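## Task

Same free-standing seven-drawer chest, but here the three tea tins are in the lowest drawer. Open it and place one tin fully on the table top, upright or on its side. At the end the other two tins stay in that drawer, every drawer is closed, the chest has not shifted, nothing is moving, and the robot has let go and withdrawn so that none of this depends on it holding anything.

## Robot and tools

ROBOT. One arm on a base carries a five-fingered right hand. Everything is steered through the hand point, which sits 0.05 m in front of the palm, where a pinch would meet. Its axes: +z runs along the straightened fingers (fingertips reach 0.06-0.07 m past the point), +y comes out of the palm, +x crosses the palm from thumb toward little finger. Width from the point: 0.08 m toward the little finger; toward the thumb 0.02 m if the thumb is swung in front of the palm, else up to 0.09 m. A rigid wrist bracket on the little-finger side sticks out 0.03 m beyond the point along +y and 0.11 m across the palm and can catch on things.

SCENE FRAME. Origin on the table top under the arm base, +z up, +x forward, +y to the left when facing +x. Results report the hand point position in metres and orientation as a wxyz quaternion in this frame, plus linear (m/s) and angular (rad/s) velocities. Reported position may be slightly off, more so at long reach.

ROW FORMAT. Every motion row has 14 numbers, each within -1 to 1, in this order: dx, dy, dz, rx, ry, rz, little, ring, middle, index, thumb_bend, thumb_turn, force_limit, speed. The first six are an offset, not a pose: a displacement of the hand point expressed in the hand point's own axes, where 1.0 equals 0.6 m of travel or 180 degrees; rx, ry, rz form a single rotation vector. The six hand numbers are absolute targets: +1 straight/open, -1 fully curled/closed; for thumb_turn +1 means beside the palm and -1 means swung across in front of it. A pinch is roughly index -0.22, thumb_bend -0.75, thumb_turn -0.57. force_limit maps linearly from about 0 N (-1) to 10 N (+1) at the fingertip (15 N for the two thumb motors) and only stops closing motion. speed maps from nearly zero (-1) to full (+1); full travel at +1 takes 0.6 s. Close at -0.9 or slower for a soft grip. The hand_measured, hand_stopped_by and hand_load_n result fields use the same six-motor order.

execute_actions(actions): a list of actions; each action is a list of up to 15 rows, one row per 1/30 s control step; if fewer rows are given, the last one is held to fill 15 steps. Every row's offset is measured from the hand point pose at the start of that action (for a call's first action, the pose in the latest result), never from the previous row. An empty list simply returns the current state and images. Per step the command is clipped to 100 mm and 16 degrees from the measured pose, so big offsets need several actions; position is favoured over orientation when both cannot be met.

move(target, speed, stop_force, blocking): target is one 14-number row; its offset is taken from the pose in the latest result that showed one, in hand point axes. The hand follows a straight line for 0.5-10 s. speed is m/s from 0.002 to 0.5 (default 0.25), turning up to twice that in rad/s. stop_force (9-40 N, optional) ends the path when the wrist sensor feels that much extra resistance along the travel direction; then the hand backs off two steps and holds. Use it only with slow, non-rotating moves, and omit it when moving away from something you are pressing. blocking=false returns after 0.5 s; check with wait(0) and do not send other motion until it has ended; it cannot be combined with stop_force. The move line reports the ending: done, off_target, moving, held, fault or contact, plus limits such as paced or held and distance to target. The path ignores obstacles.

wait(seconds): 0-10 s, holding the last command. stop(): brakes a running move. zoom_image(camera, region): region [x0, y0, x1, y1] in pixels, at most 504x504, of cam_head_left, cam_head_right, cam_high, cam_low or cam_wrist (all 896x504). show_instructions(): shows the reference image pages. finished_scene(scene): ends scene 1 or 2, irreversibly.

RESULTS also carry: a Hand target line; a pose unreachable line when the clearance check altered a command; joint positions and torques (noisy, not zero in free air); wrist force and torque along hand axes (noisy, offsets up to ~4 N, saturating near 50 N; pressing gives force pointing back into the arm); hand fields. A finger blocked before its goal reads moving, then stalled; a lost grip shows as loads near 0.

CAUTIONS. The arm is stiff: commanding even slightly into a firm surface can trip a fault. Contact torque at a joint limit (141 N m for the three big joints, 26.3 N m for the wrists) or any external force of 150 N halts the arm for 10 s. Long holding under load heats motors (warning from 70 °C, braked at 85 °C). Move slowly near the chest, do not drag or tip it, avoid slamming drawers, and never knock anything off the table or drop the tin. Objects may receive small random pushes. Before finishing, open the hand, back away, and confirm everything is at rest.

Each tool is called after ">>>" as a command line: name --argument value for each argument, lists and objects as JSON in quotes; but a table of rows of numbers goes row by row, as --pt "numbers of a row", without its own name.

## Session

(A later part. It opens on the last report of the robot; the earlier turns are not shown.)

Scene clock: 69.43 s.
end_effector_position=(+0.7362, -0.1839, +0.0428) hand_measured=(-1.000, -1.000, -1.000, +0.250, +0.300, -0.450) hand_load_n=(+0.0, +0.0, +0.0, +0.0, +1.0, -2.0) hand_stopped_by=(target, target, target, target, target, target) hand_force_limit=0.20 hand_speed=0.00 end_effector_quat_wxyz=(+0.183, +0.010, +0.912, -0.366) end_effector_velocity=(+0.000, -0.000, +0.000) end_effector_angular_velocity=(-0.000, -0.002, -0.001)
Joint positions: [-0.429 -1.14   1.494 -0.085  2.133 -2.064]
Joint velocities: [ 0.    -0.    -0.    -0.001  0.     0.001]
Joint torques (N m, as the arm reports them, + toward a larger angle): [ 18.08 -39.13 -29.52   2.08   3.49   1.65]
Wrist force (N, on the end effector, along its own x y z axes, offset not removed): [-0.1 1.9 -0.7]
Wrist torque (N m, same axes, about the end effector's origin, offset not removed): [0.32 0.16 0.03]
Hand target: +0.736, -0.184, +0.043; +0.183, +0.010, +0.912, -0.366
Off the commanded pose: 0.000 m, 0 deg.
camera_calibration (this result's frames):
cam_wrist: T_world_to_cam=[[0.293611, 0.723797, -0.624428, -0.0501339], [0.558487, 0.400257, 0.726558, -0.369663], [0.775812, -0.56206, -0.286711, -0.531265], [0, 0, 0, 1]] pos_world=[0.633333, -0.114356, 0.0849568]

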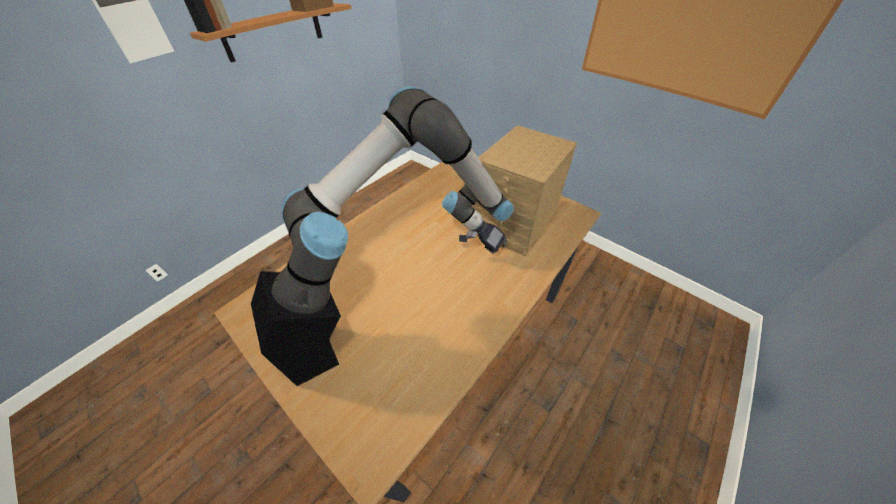

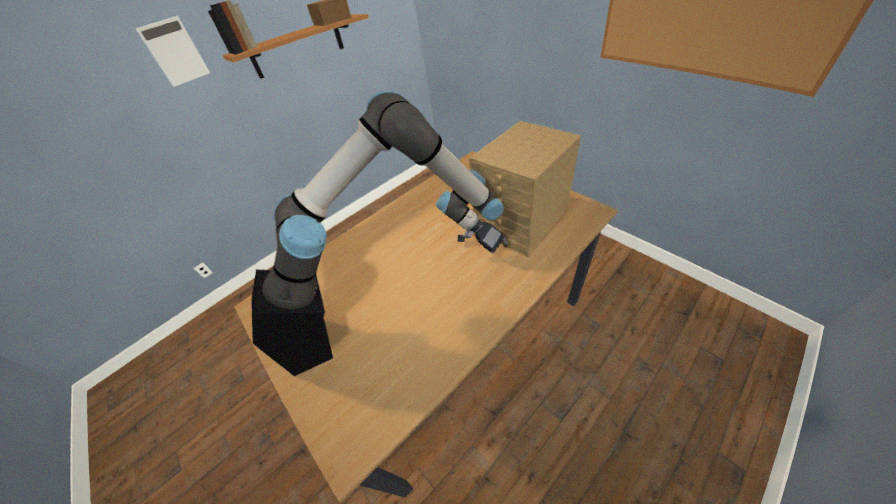

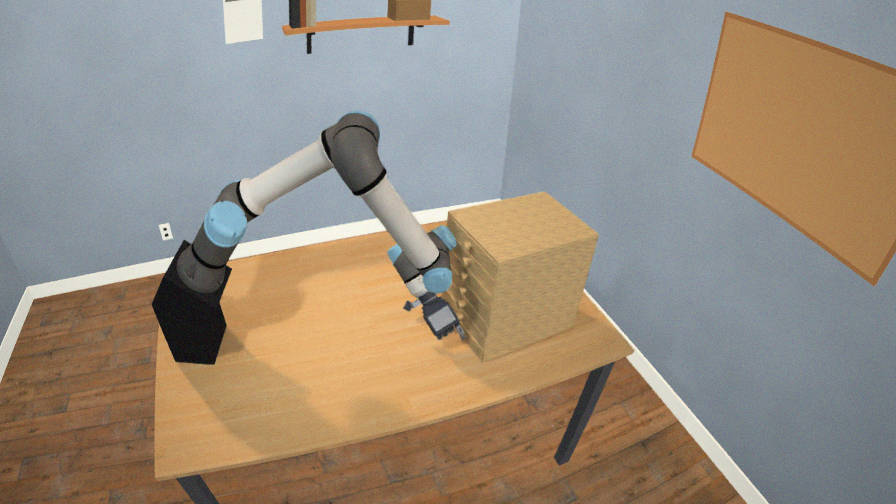

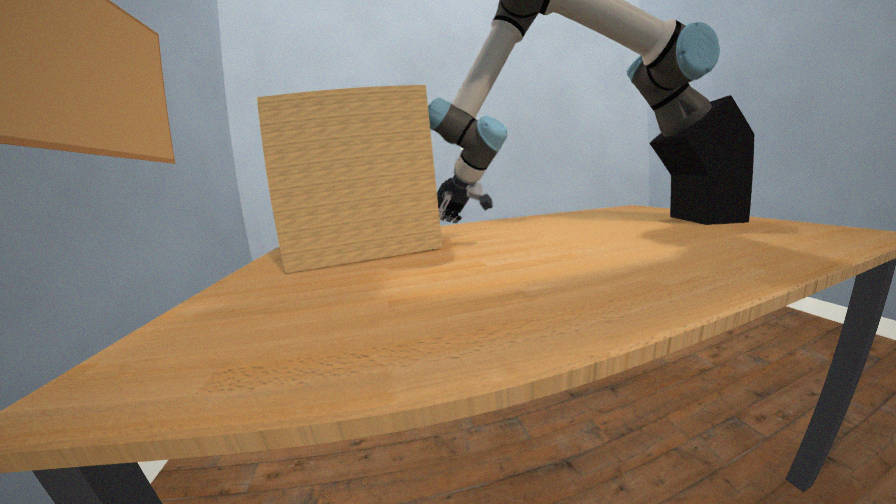

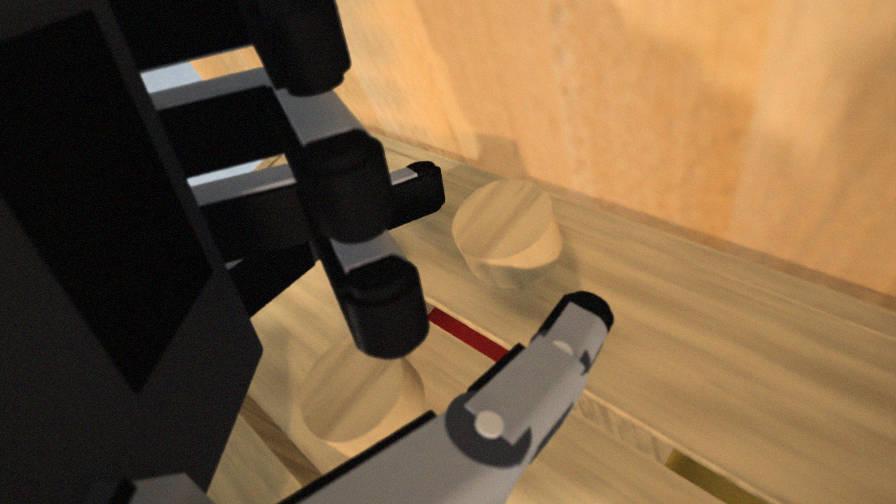

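>>> execute_actions --actions '[[[0,0,0,0,0,0,-1,-1,-1,-0.3,-0.6,-0.45,0.2,-0.7]],[[0,0,0,0,0,0,-1,-1,-1,-0.3,-0.6,-0.45,0.2,-0.7]],[[0,0,0,0,0,0,-1,-1,-1,-0.3,-0.6,-0.45,0.2,-0.7]],[[0,0,0,0,0,0,-1,-1,-1,-0.3,-0.6,-0.45,0.2,-0.7]],[[0,0,0,0,0,0,-1,-1,-1,-0.3,-0.6,-0.45,0.2,-0.7]],[[0,0,0,0,0,0,-1,-1,-1,-0.3,-0.6,-0.45,0.2,-0.7]],[[0,0,0,0,0,0,-1,-1,-1,-0.3,-0.6,-0.45,0.2,-0.7]],[[0,0,0,0,0,0,-1,-1,-1,-0.3,-0.6,-0.45,0.2,-0.7]]]'

Scene clock: 75.27 s.
end_effector_position=(+0.7362, -0.1839, +0.0427) hand_measured=(-1.000, -1.000, -1.000, -0.062, -0.138, -0.450) hand_load_n=(+0.0, +0.0, +0.0, +7.5, +9.5, +1.0) hand_stopped_by=(target, target, target, force, force, target) hand_force_limit=0.20 hand_speed=-0.70 end_effector_quat_wxyz=(+0.183, +0.010, +0.912, -0.366) end_effector_velocity=(-0.000, +0.000, -0.000) end_effector_angular_velocity=(+0.001, +0.002, +0.000)
Joint positions: [-0.429 -1.14   1.494 -0.085  2.133 -2.064]
Joint velocities: [ 0.     0.    -0.     0.002 -0.    -0.   ]
Joint torques (N m, as the arm reports them, + toward a larger angle): [ 17.71 -45.79 -21.56   1.96   0.26   1.45]
Wrist force (N, on the end effector, along its own x y z axes, offset not removed): [-1.4 1.7 2.1]
Wrist torque (N m, same axes, about the end effector's origin, offset not removed): [0.25 0.40 -0.05]
Hand target: +0.736, -0.184, +0.043; +0.183, +0.010, +0.912, -0.366
Off the commanded pose: 0.000 m, 0 deg.
camera_calibration (this result's frames):
cam_wrist: T_world_to_cam=[[0.293607, 0.723768, -0.624464, -0.0501502], [0.55854, 0.400256, 0.726518, -0.369658], [0.775775, -0.562099, -0.286736, -0.531252], [0, 0, 0, 1]] pos_world=[0.633325, -0.114362, 0.084917]

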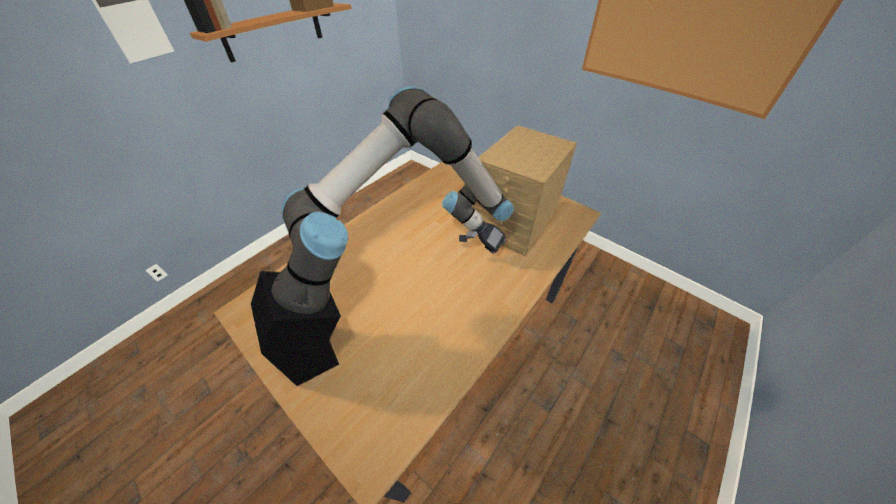

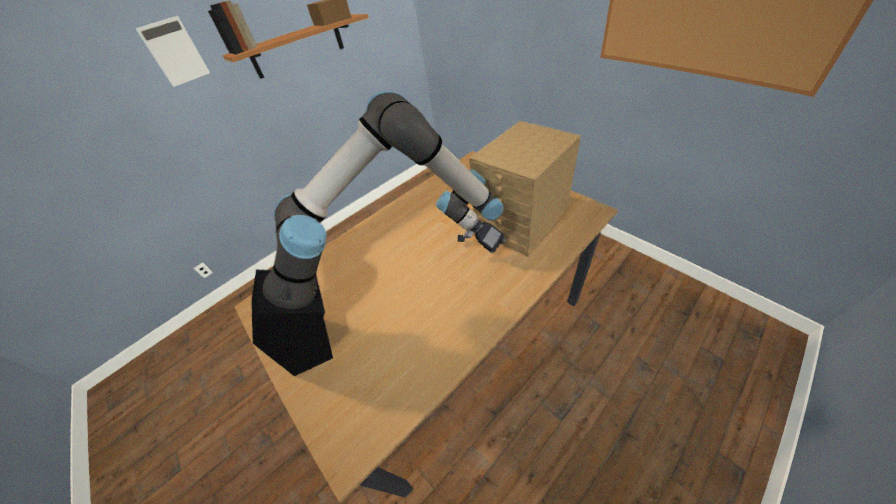

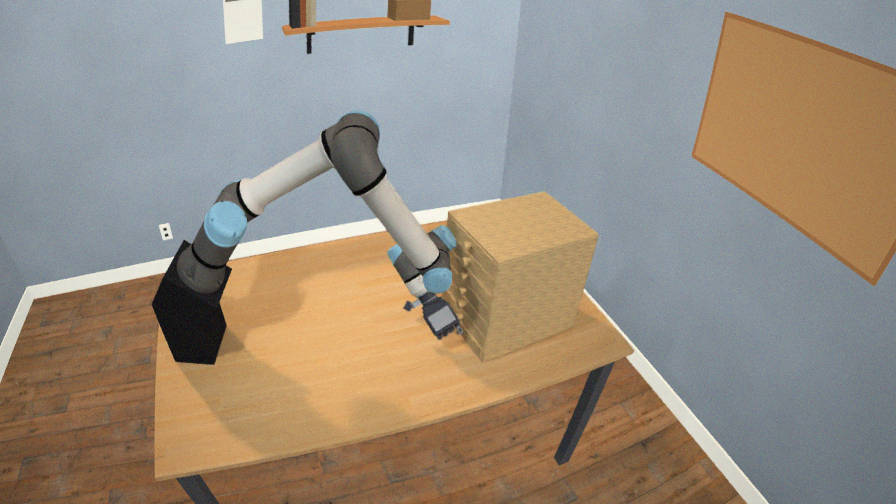

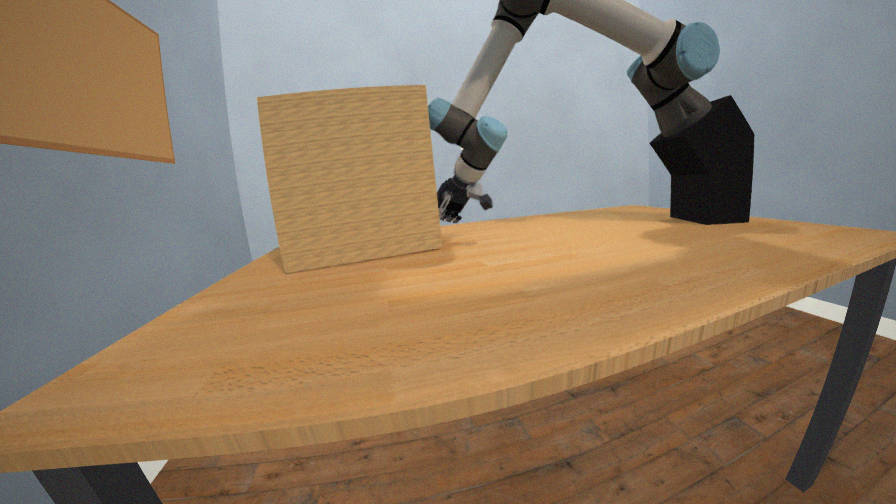

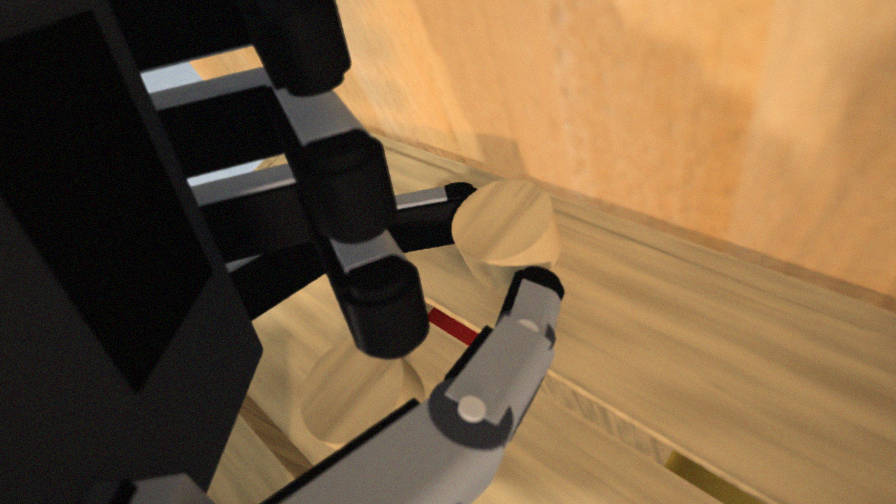

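>>> move --target '[0.047,-0.0121,-0.0121,0,0,0,-1,-1,-1,-0.3,-0.6,-0.45,0.2,-0.7]' --speed 0.02

Scene clock: 78.70 s.
end_effector_position=(+0.7067, -0.1875, +0.0428) hand_measured=(-1.000, -1.000, -1.000, -0.062, -0.136, -0.450) hand_load_n=(+0.0, +0.0, +0.0, +8.0, +8.5, +0.0) hand_stopped_by=(target, target, target, force, force, target) hand_force_limit=0.20 hand_speed=-0.70 end_effector_quat_wxyz=(+0.183, +0.010, +0.912, -0.366) end_effector_velocity=(-0.002, +0.000, +0.000) end_effector_angular_velocity=(-0.000, -0.002, +0.001)
Joint positions: [-0.454 -1.18   1.597 -0.152  2.108 -2.072]
Joint velocities: [-0.002 -0.003  0.008 -0.007 -0.002 -0.001]
Joint torques (N m, as the arm reports them, + toward a larger angle): [ -3.11 -54.88  -0.11  -0.45  -2.06  -1.77]
Wrist force (N, on the end effector, along its own x y z axes, offset not removed): [-1.2 2.7 1.2]
Wrist torque (N m, same axes, about the end effector's origin, offset not removed): [0.29 0.18 -0.01]
Hand target: +0.706, -0.188, +0.043; +0.183, +0.010, +0.912, -0.366
Off the commanded pose: 0.000 m, 0 deg.
move: done
camera_calibration (this result's frames):
cam_wrist: T_world_to_cam=[[0.293614, 0.723761, -0.624468, -0.0388608], [0.558582, 0.400228, 0.726501, -0.351779], [0.775743, -0.562128, -0.286767, -0.510405], [0, 0, 0, 1]] pos_world=[0.603851, -0.117995, 0.0849331]

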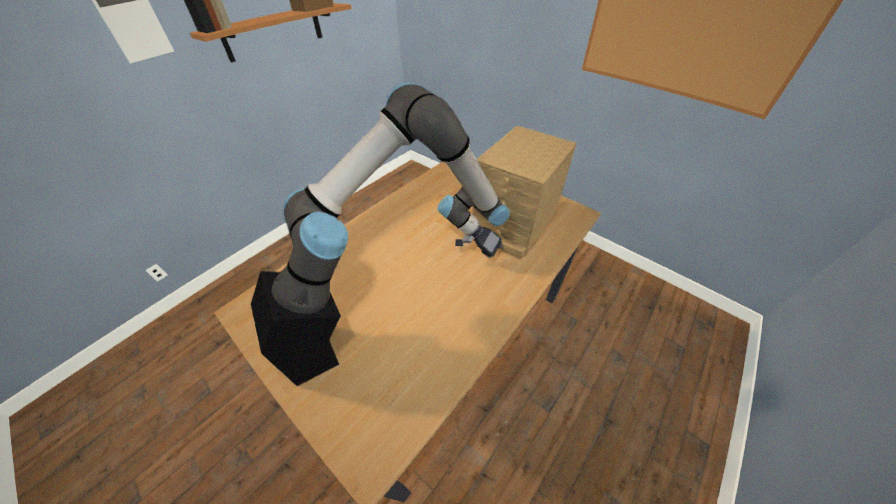

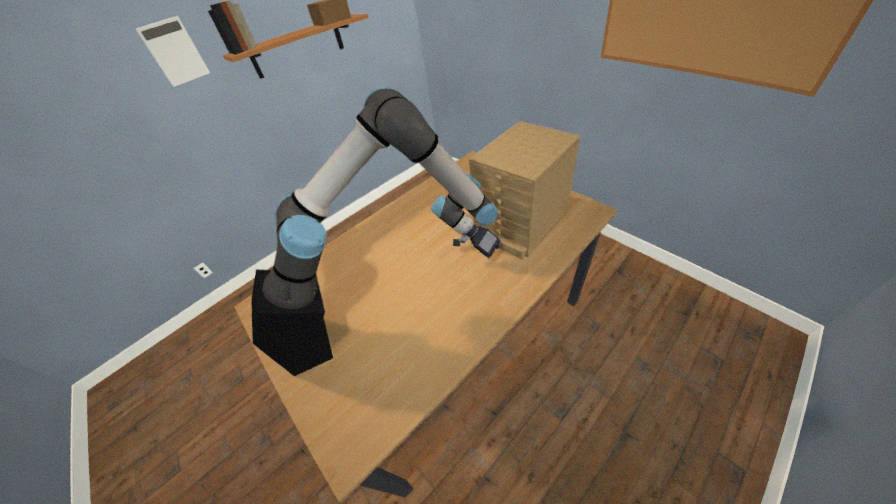

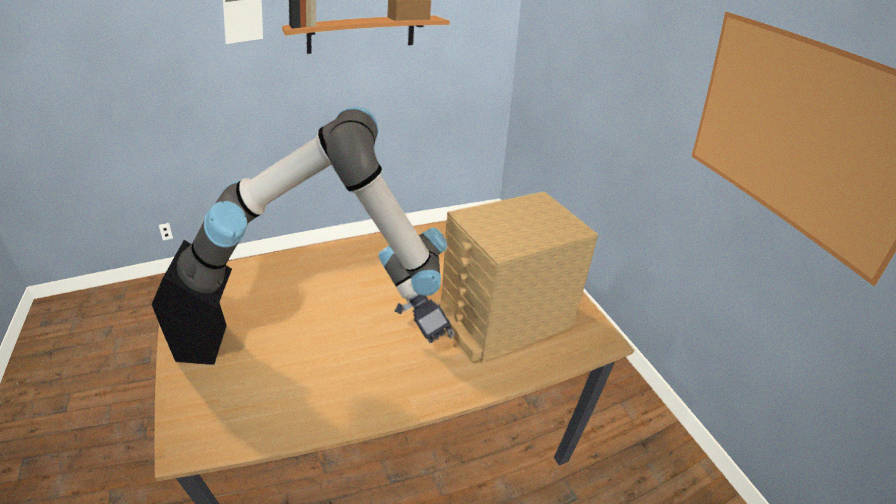

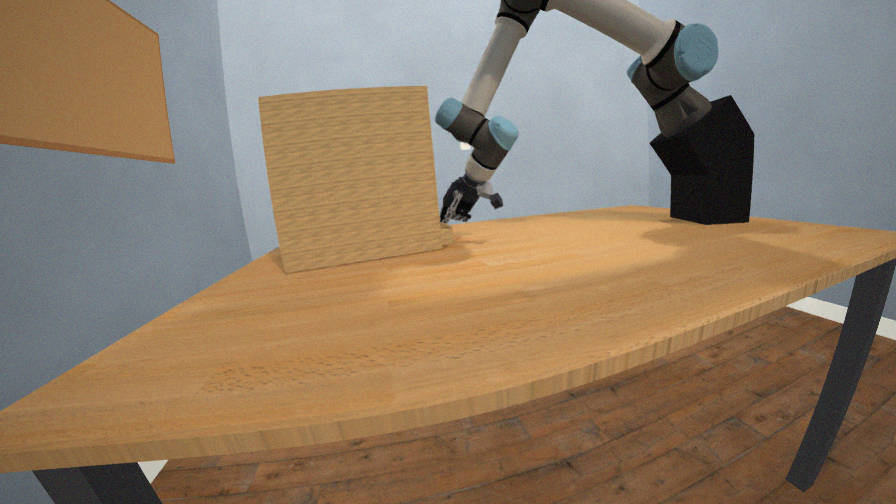

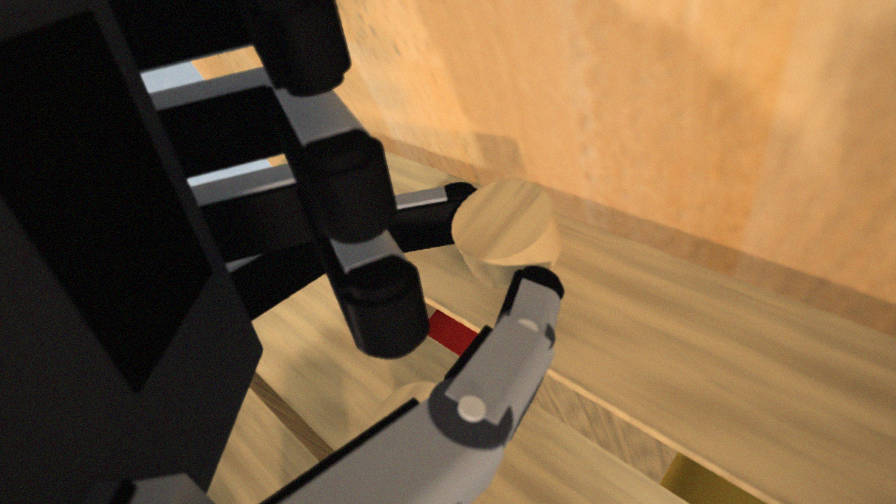

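>>> move --target '[0.157,-0.040,-0.040,0,0,0,-1,-1,-1,-0.3,-0.6,-0.45,0.2,-0.7]' --speed 0.035

Scene clock: 82.97 s.
end_effector_position=(+0.6077, -0.1998, +0.0425) hand_measured=(-1.000, -1.000, -1.000, -0.062, -0.136, -0.450) hand_load_n=(+0.0, +0.0, +0.0, +8.5, +8.5, -0.5) hand_stopped_by=(target, target, target, force, force, target) hand_force_limit=0.20 hand_speed=-0.70 end_effector_quat_wxyz=(+0.183, +0.010, +0.912, -0.366) end_effector_velocity=(-0.003, -0.001, +0.000) end_effector_angular_velocity=(-0.002, +0.001, -0.001)
Joint positions: [-0.561 -1.292  1.912 -0.37   2.005 -2.103]
Joint velocities: [-0.004 -0.003  0.008 -0.006 -0.002 -0.001]
Joint torques (N m, as the arm reports them, + toward a larger angle): [ -4.5  -46.96   5.45  -0.36  -2.51  -1.9 ]
Wrist force (N, on the end effector, along its own x y z axes, offset not removed): [-2.8 4.0 2.7]
Wrist torque (N m, same axes, about the end effector's origin, offset not removed): [0.49 0.36 0.02]
Hand target: +0.607, -0.200, +0.042; +0.183, +0.010, +0.912, -0.366
Off the commanded pose: 0.000 m, 0 deg.
move: done
camera_calibration (this result's frames):
cam_wrist: T_world_to_cam=[[0.293644, 0.723747, -0.62447, -0.00113245], [0.558621, 0.40019, 0.726492, -0.291382], [0.775703, -0.562172, -0.286787, -0.440503], [0, 0, 0, 1]] pos_world=[0.504804, -0.130211, 0.0846484]

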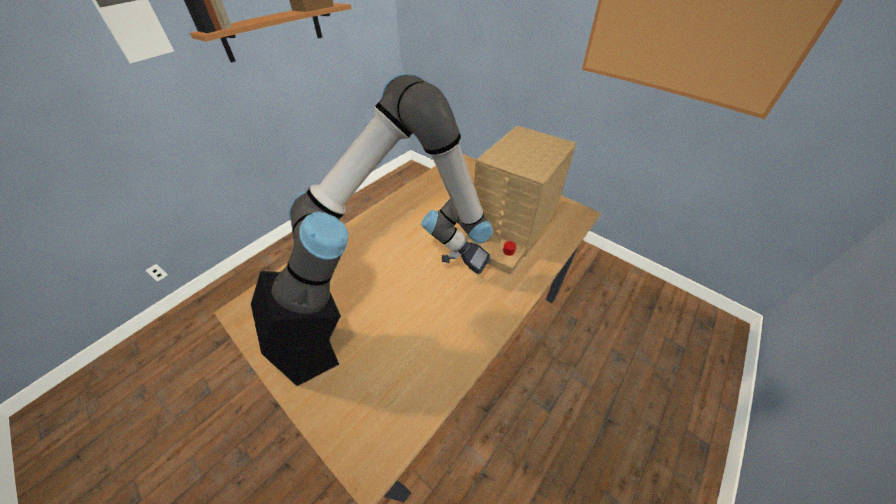

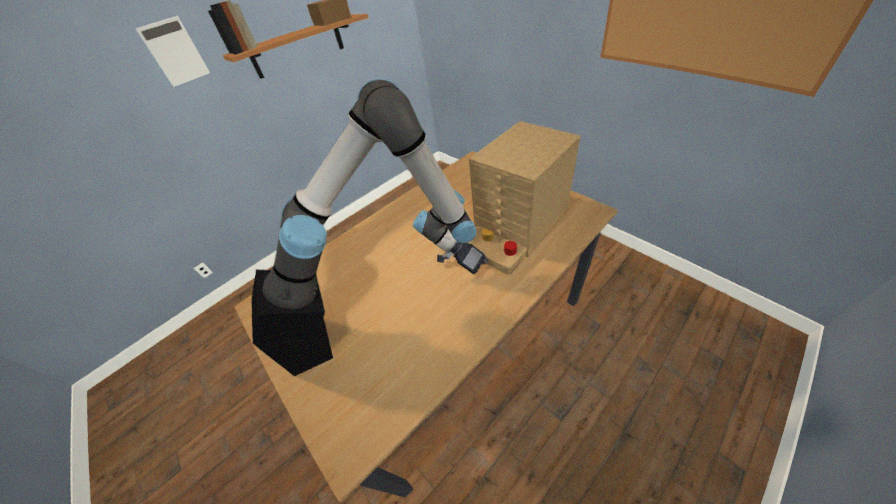

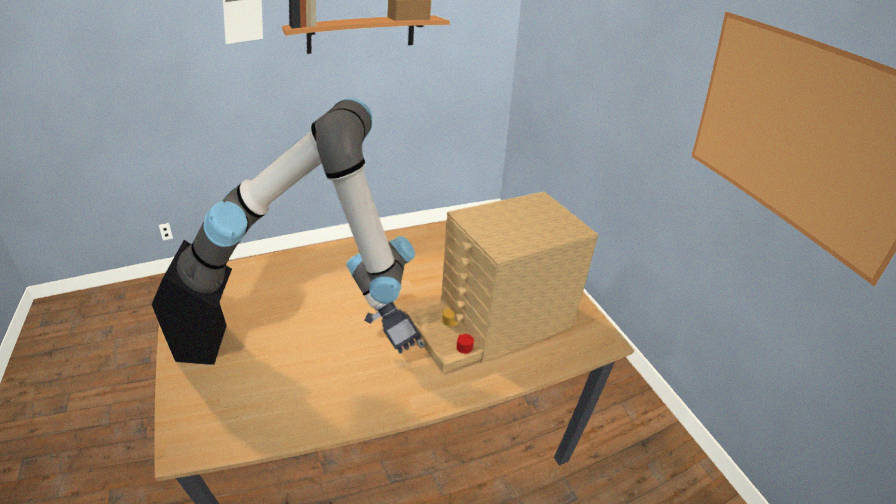

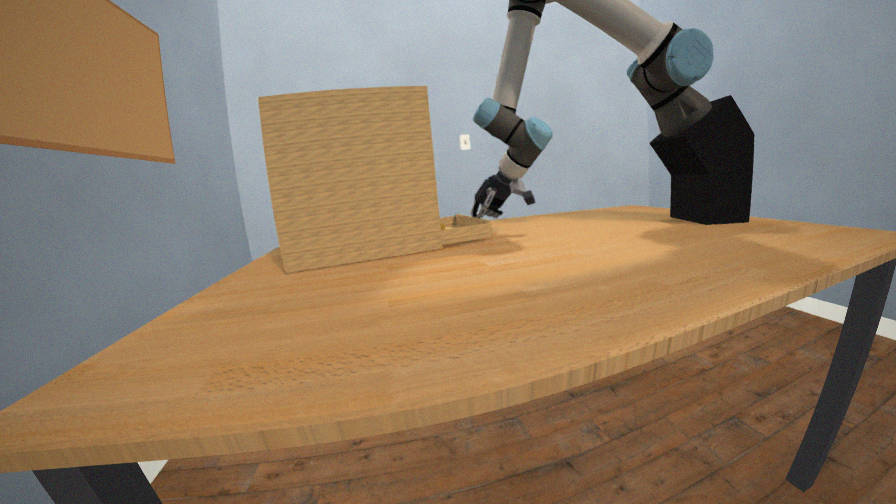

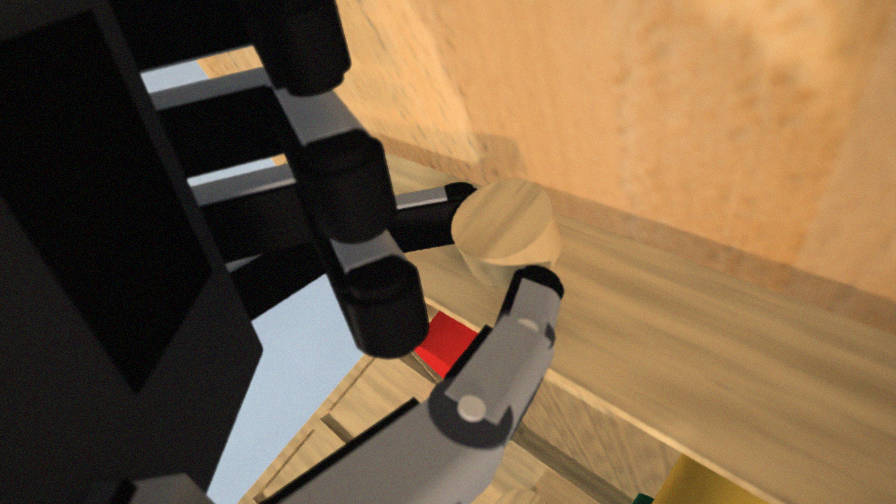

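>>> execute_actions --actions '[[[0,0,0,0,0,0,-1,-1,-1,0.3,0.4,-0.45,0.2,-0.3]],[[0,0,0,0,0,0,-1,-1,-1,0.3,0.4,-0.45,0.2,-0.3]]]'

>>> move --target '[0.02,-0.13,-0.13,0,0,0,-1,-1,-1,0.4,0.7,-0.85,0.2,0]' --speed 0.1

>>> zoom_image --camera "cam_high" --region '[380,270,540,400]'

Scene clock: 86.07 s.
end_effector_position=(+0.6077, -0.1998, +0.0425) hand_measured=(-1.000, -1.000, -1.000, +0.300, +0.398, -0.450) hand_load_n=(+0.0, +0.0, +0.0, +0.0, -1.5, -1.5) hand_stopped_by=(target, target, target, target, target, target) hand_force_limit=0.20 hand_speed=-0.30 end_effector_quat_wxyz=(+0.183, +0.010, +0.912, -0.366) end_effector_velocity=(+0.000, -0.000, -0.000) end_effector_angular_velocity=(+0.001, +0.000, +0.000)
Joint positions: [-0.561 -1.292  1.913 -0.37   2.005 -2.103]
Joint velocities: [-0.001  0.    -0.001  0.001 -0.001 -0.   ]
Joint torques (N m, as the arm reports them, + toward a larger angle): [ 14.21 -35.61 -11.2    1.34   2.21   0.93]
Wrist force (N, on the end effector, along its own x y z axes, offset not removed): [-0.5 0.6 0.3]
Wrist torque (N m, same axes, about the end effector's origin, offset not removed): [0.31 0.31 -0.05]
Hand target: +0.608, -0.200, +0.043; +0.183, +0.010, +0.912, -0.366
Off the commanded pose: 0.000 m, 0 deg.
camera_calibration (this result's frames):
cam_wrist: T_world_to_cam=[[0.293708, 0.72368, -0.624518, -0.00111809], [0.558606, 0.400226, 0.726484, -0.291381], [0.77569, -0.562234, -0.286702, -0.440532], [0, 0, 0, 1]] pos_world=[0.504812, -0.130255, 0.0846842]

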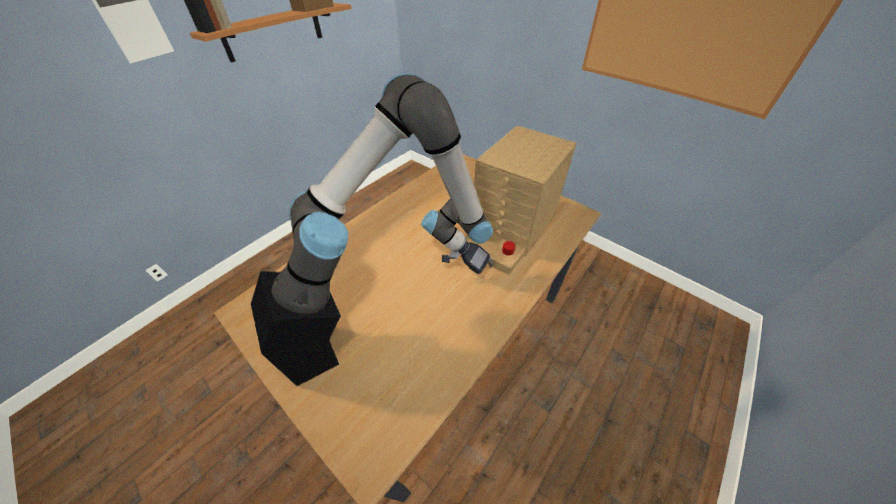

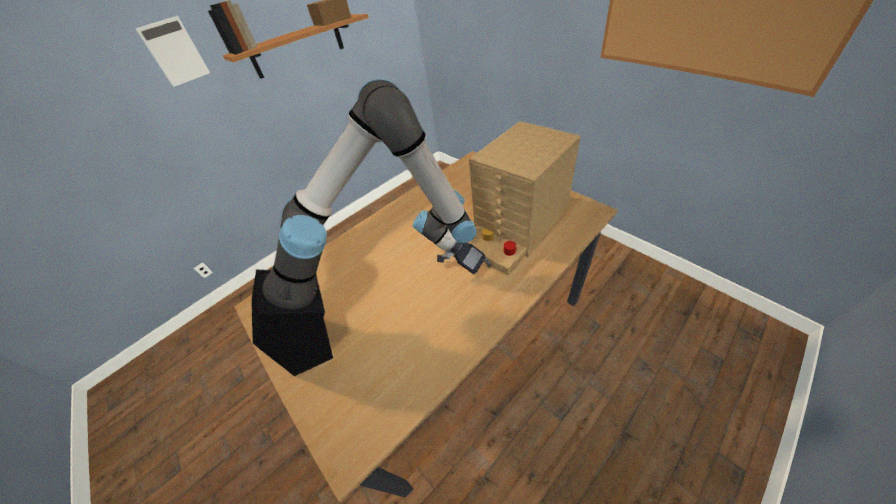

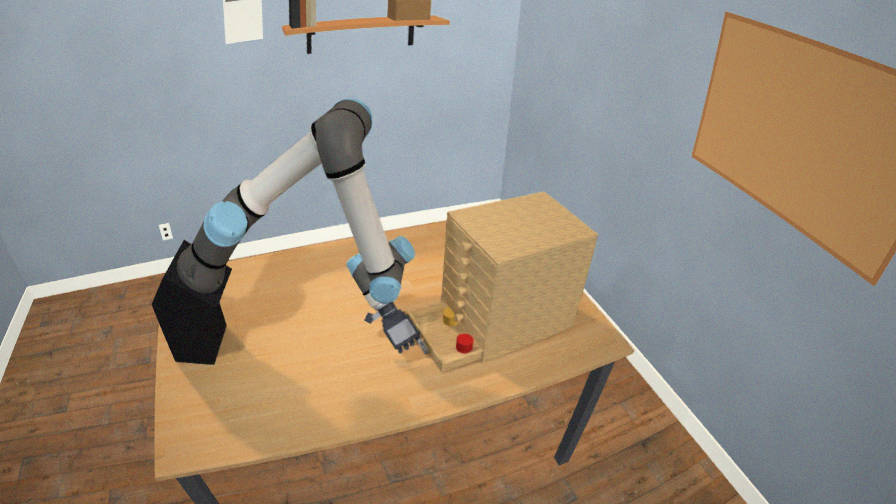

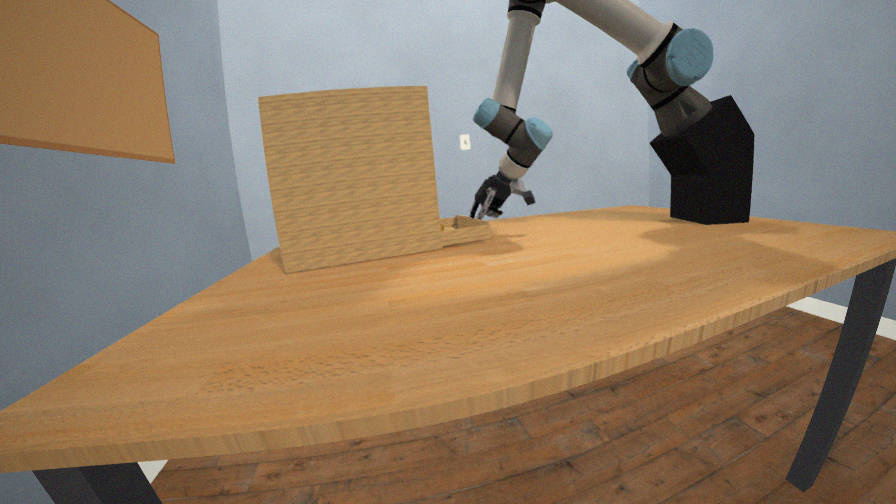

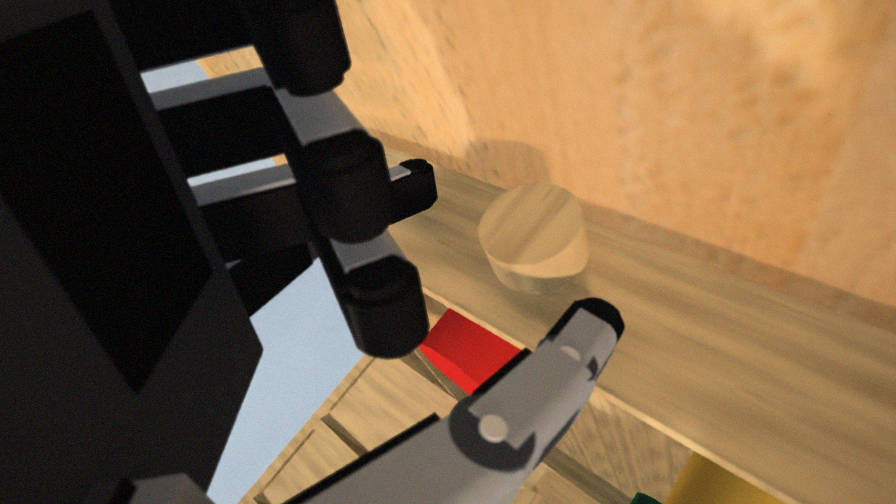

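Scene clock: 87.73 s.
end_effector_position=(+0.5593, -0.2058, +0.1419) hand_measured=(-1.000, -1.000, -1.000, +0.400, +0.700, -0.850) hand_load_n=(+0.0, +0.0, +0.0, +0.0, +0.0, +0.0) hand_stopped_by=(target, target, target, target, target, target) hand_force_limit=0.20 hand_speed=0.00 end_effector_quat_wxyz=(+0.183, +0.010, +0.912, -0.367) end_effector_velocity=(-0.000, -0.000, +0.003) end_effector_angular_velocity=(-0.000, -0.002, +0.001)
Joint positions: [-0.667 -1.597  2.105 -0.268  1.902 -2.131]
Joint velocities: [-0.003 -0.008  0.002  0.003 -0.004 -0.001]
Joint torques (N m, as the arm reports them, + toward a larger angle): [ -4.76 -39.26   1.54   1.8   -2.94  -2.16]
Wrist force (N, on the end effector, along its own x y z axes, offset not removed): [-0.8 0.1 0.9]
Wrist torque (N m, same axes, about the end effector's origin, offset not removed): [-0.02 0.05 0.01]
Hand target: +0.559, -0.206, +0.142; +0.183, +0.010, +0.912, -0.366
Off the commanded pose: 0.000 m, 0 deg.
move: done
camera_calibration (this result's frames):
cam_wrist: T_world_to_cam=[[0.293755, 0.723632, -0.624552, 0.0794743], [0.558627, 0.400227, 0.726467, -0.334182], [0.775657, -0.562295, -0.286672, -0.37781], [0, 0, 0, 1]] pos_world=[0.456388, -0.136202, 0.1841]

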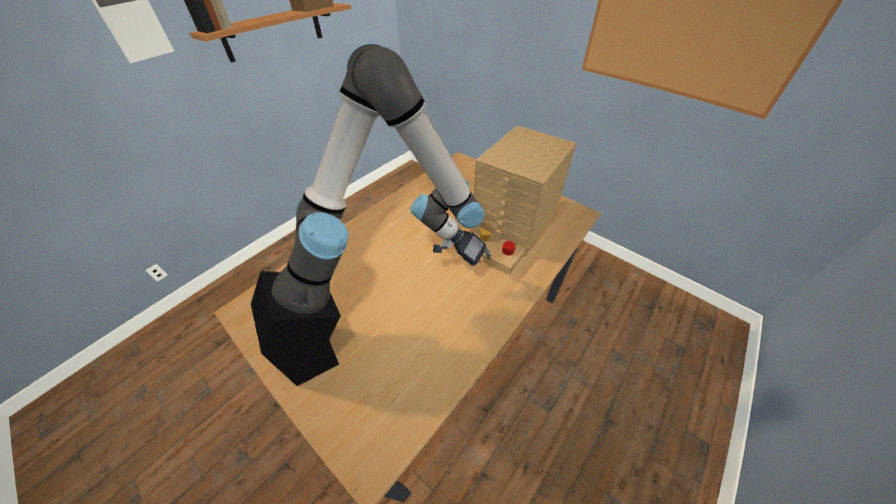

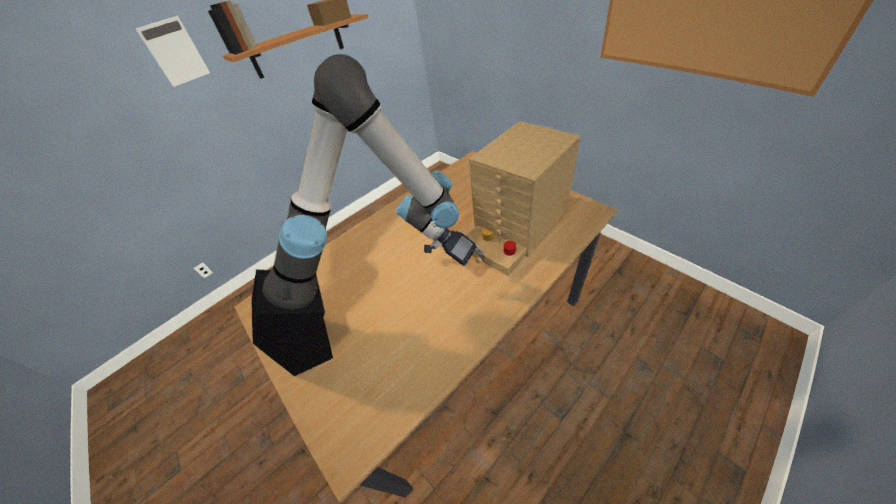

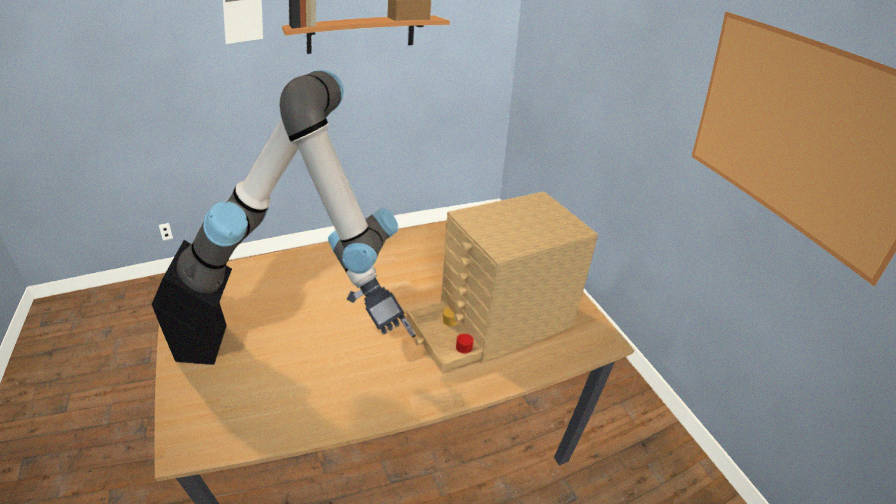

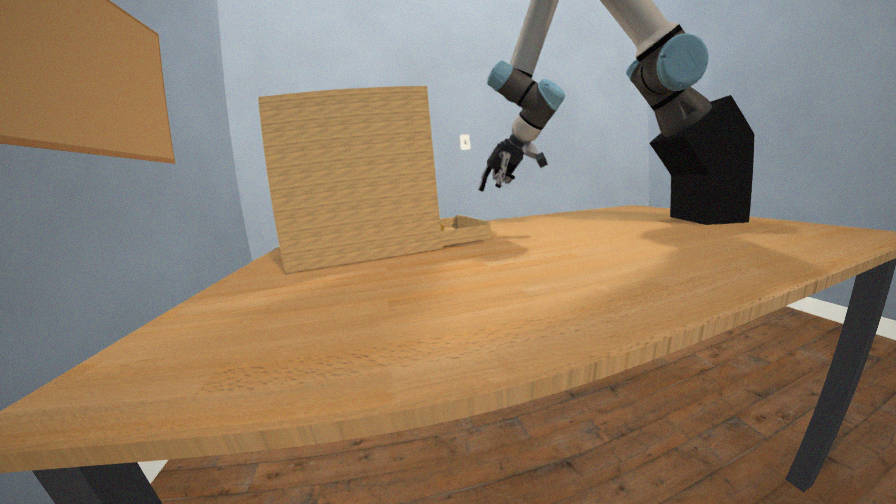

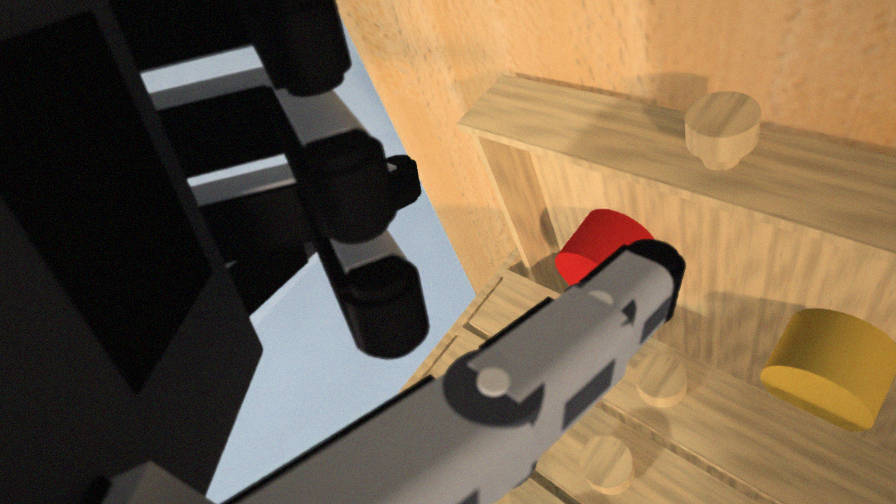

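Region (380, 270, 540, 400) of cam_high's 896x504 image, scaled by 3.150, with more detail than that image has; it fills the top 410 rows of this view, and the rest is white.

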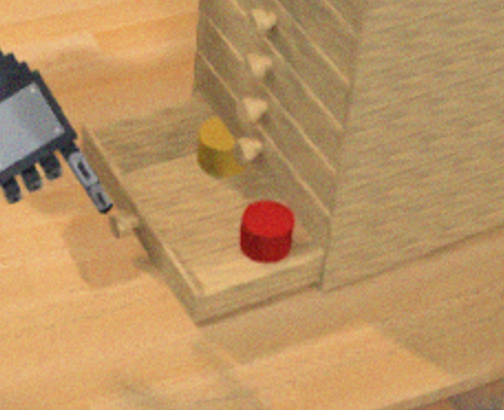

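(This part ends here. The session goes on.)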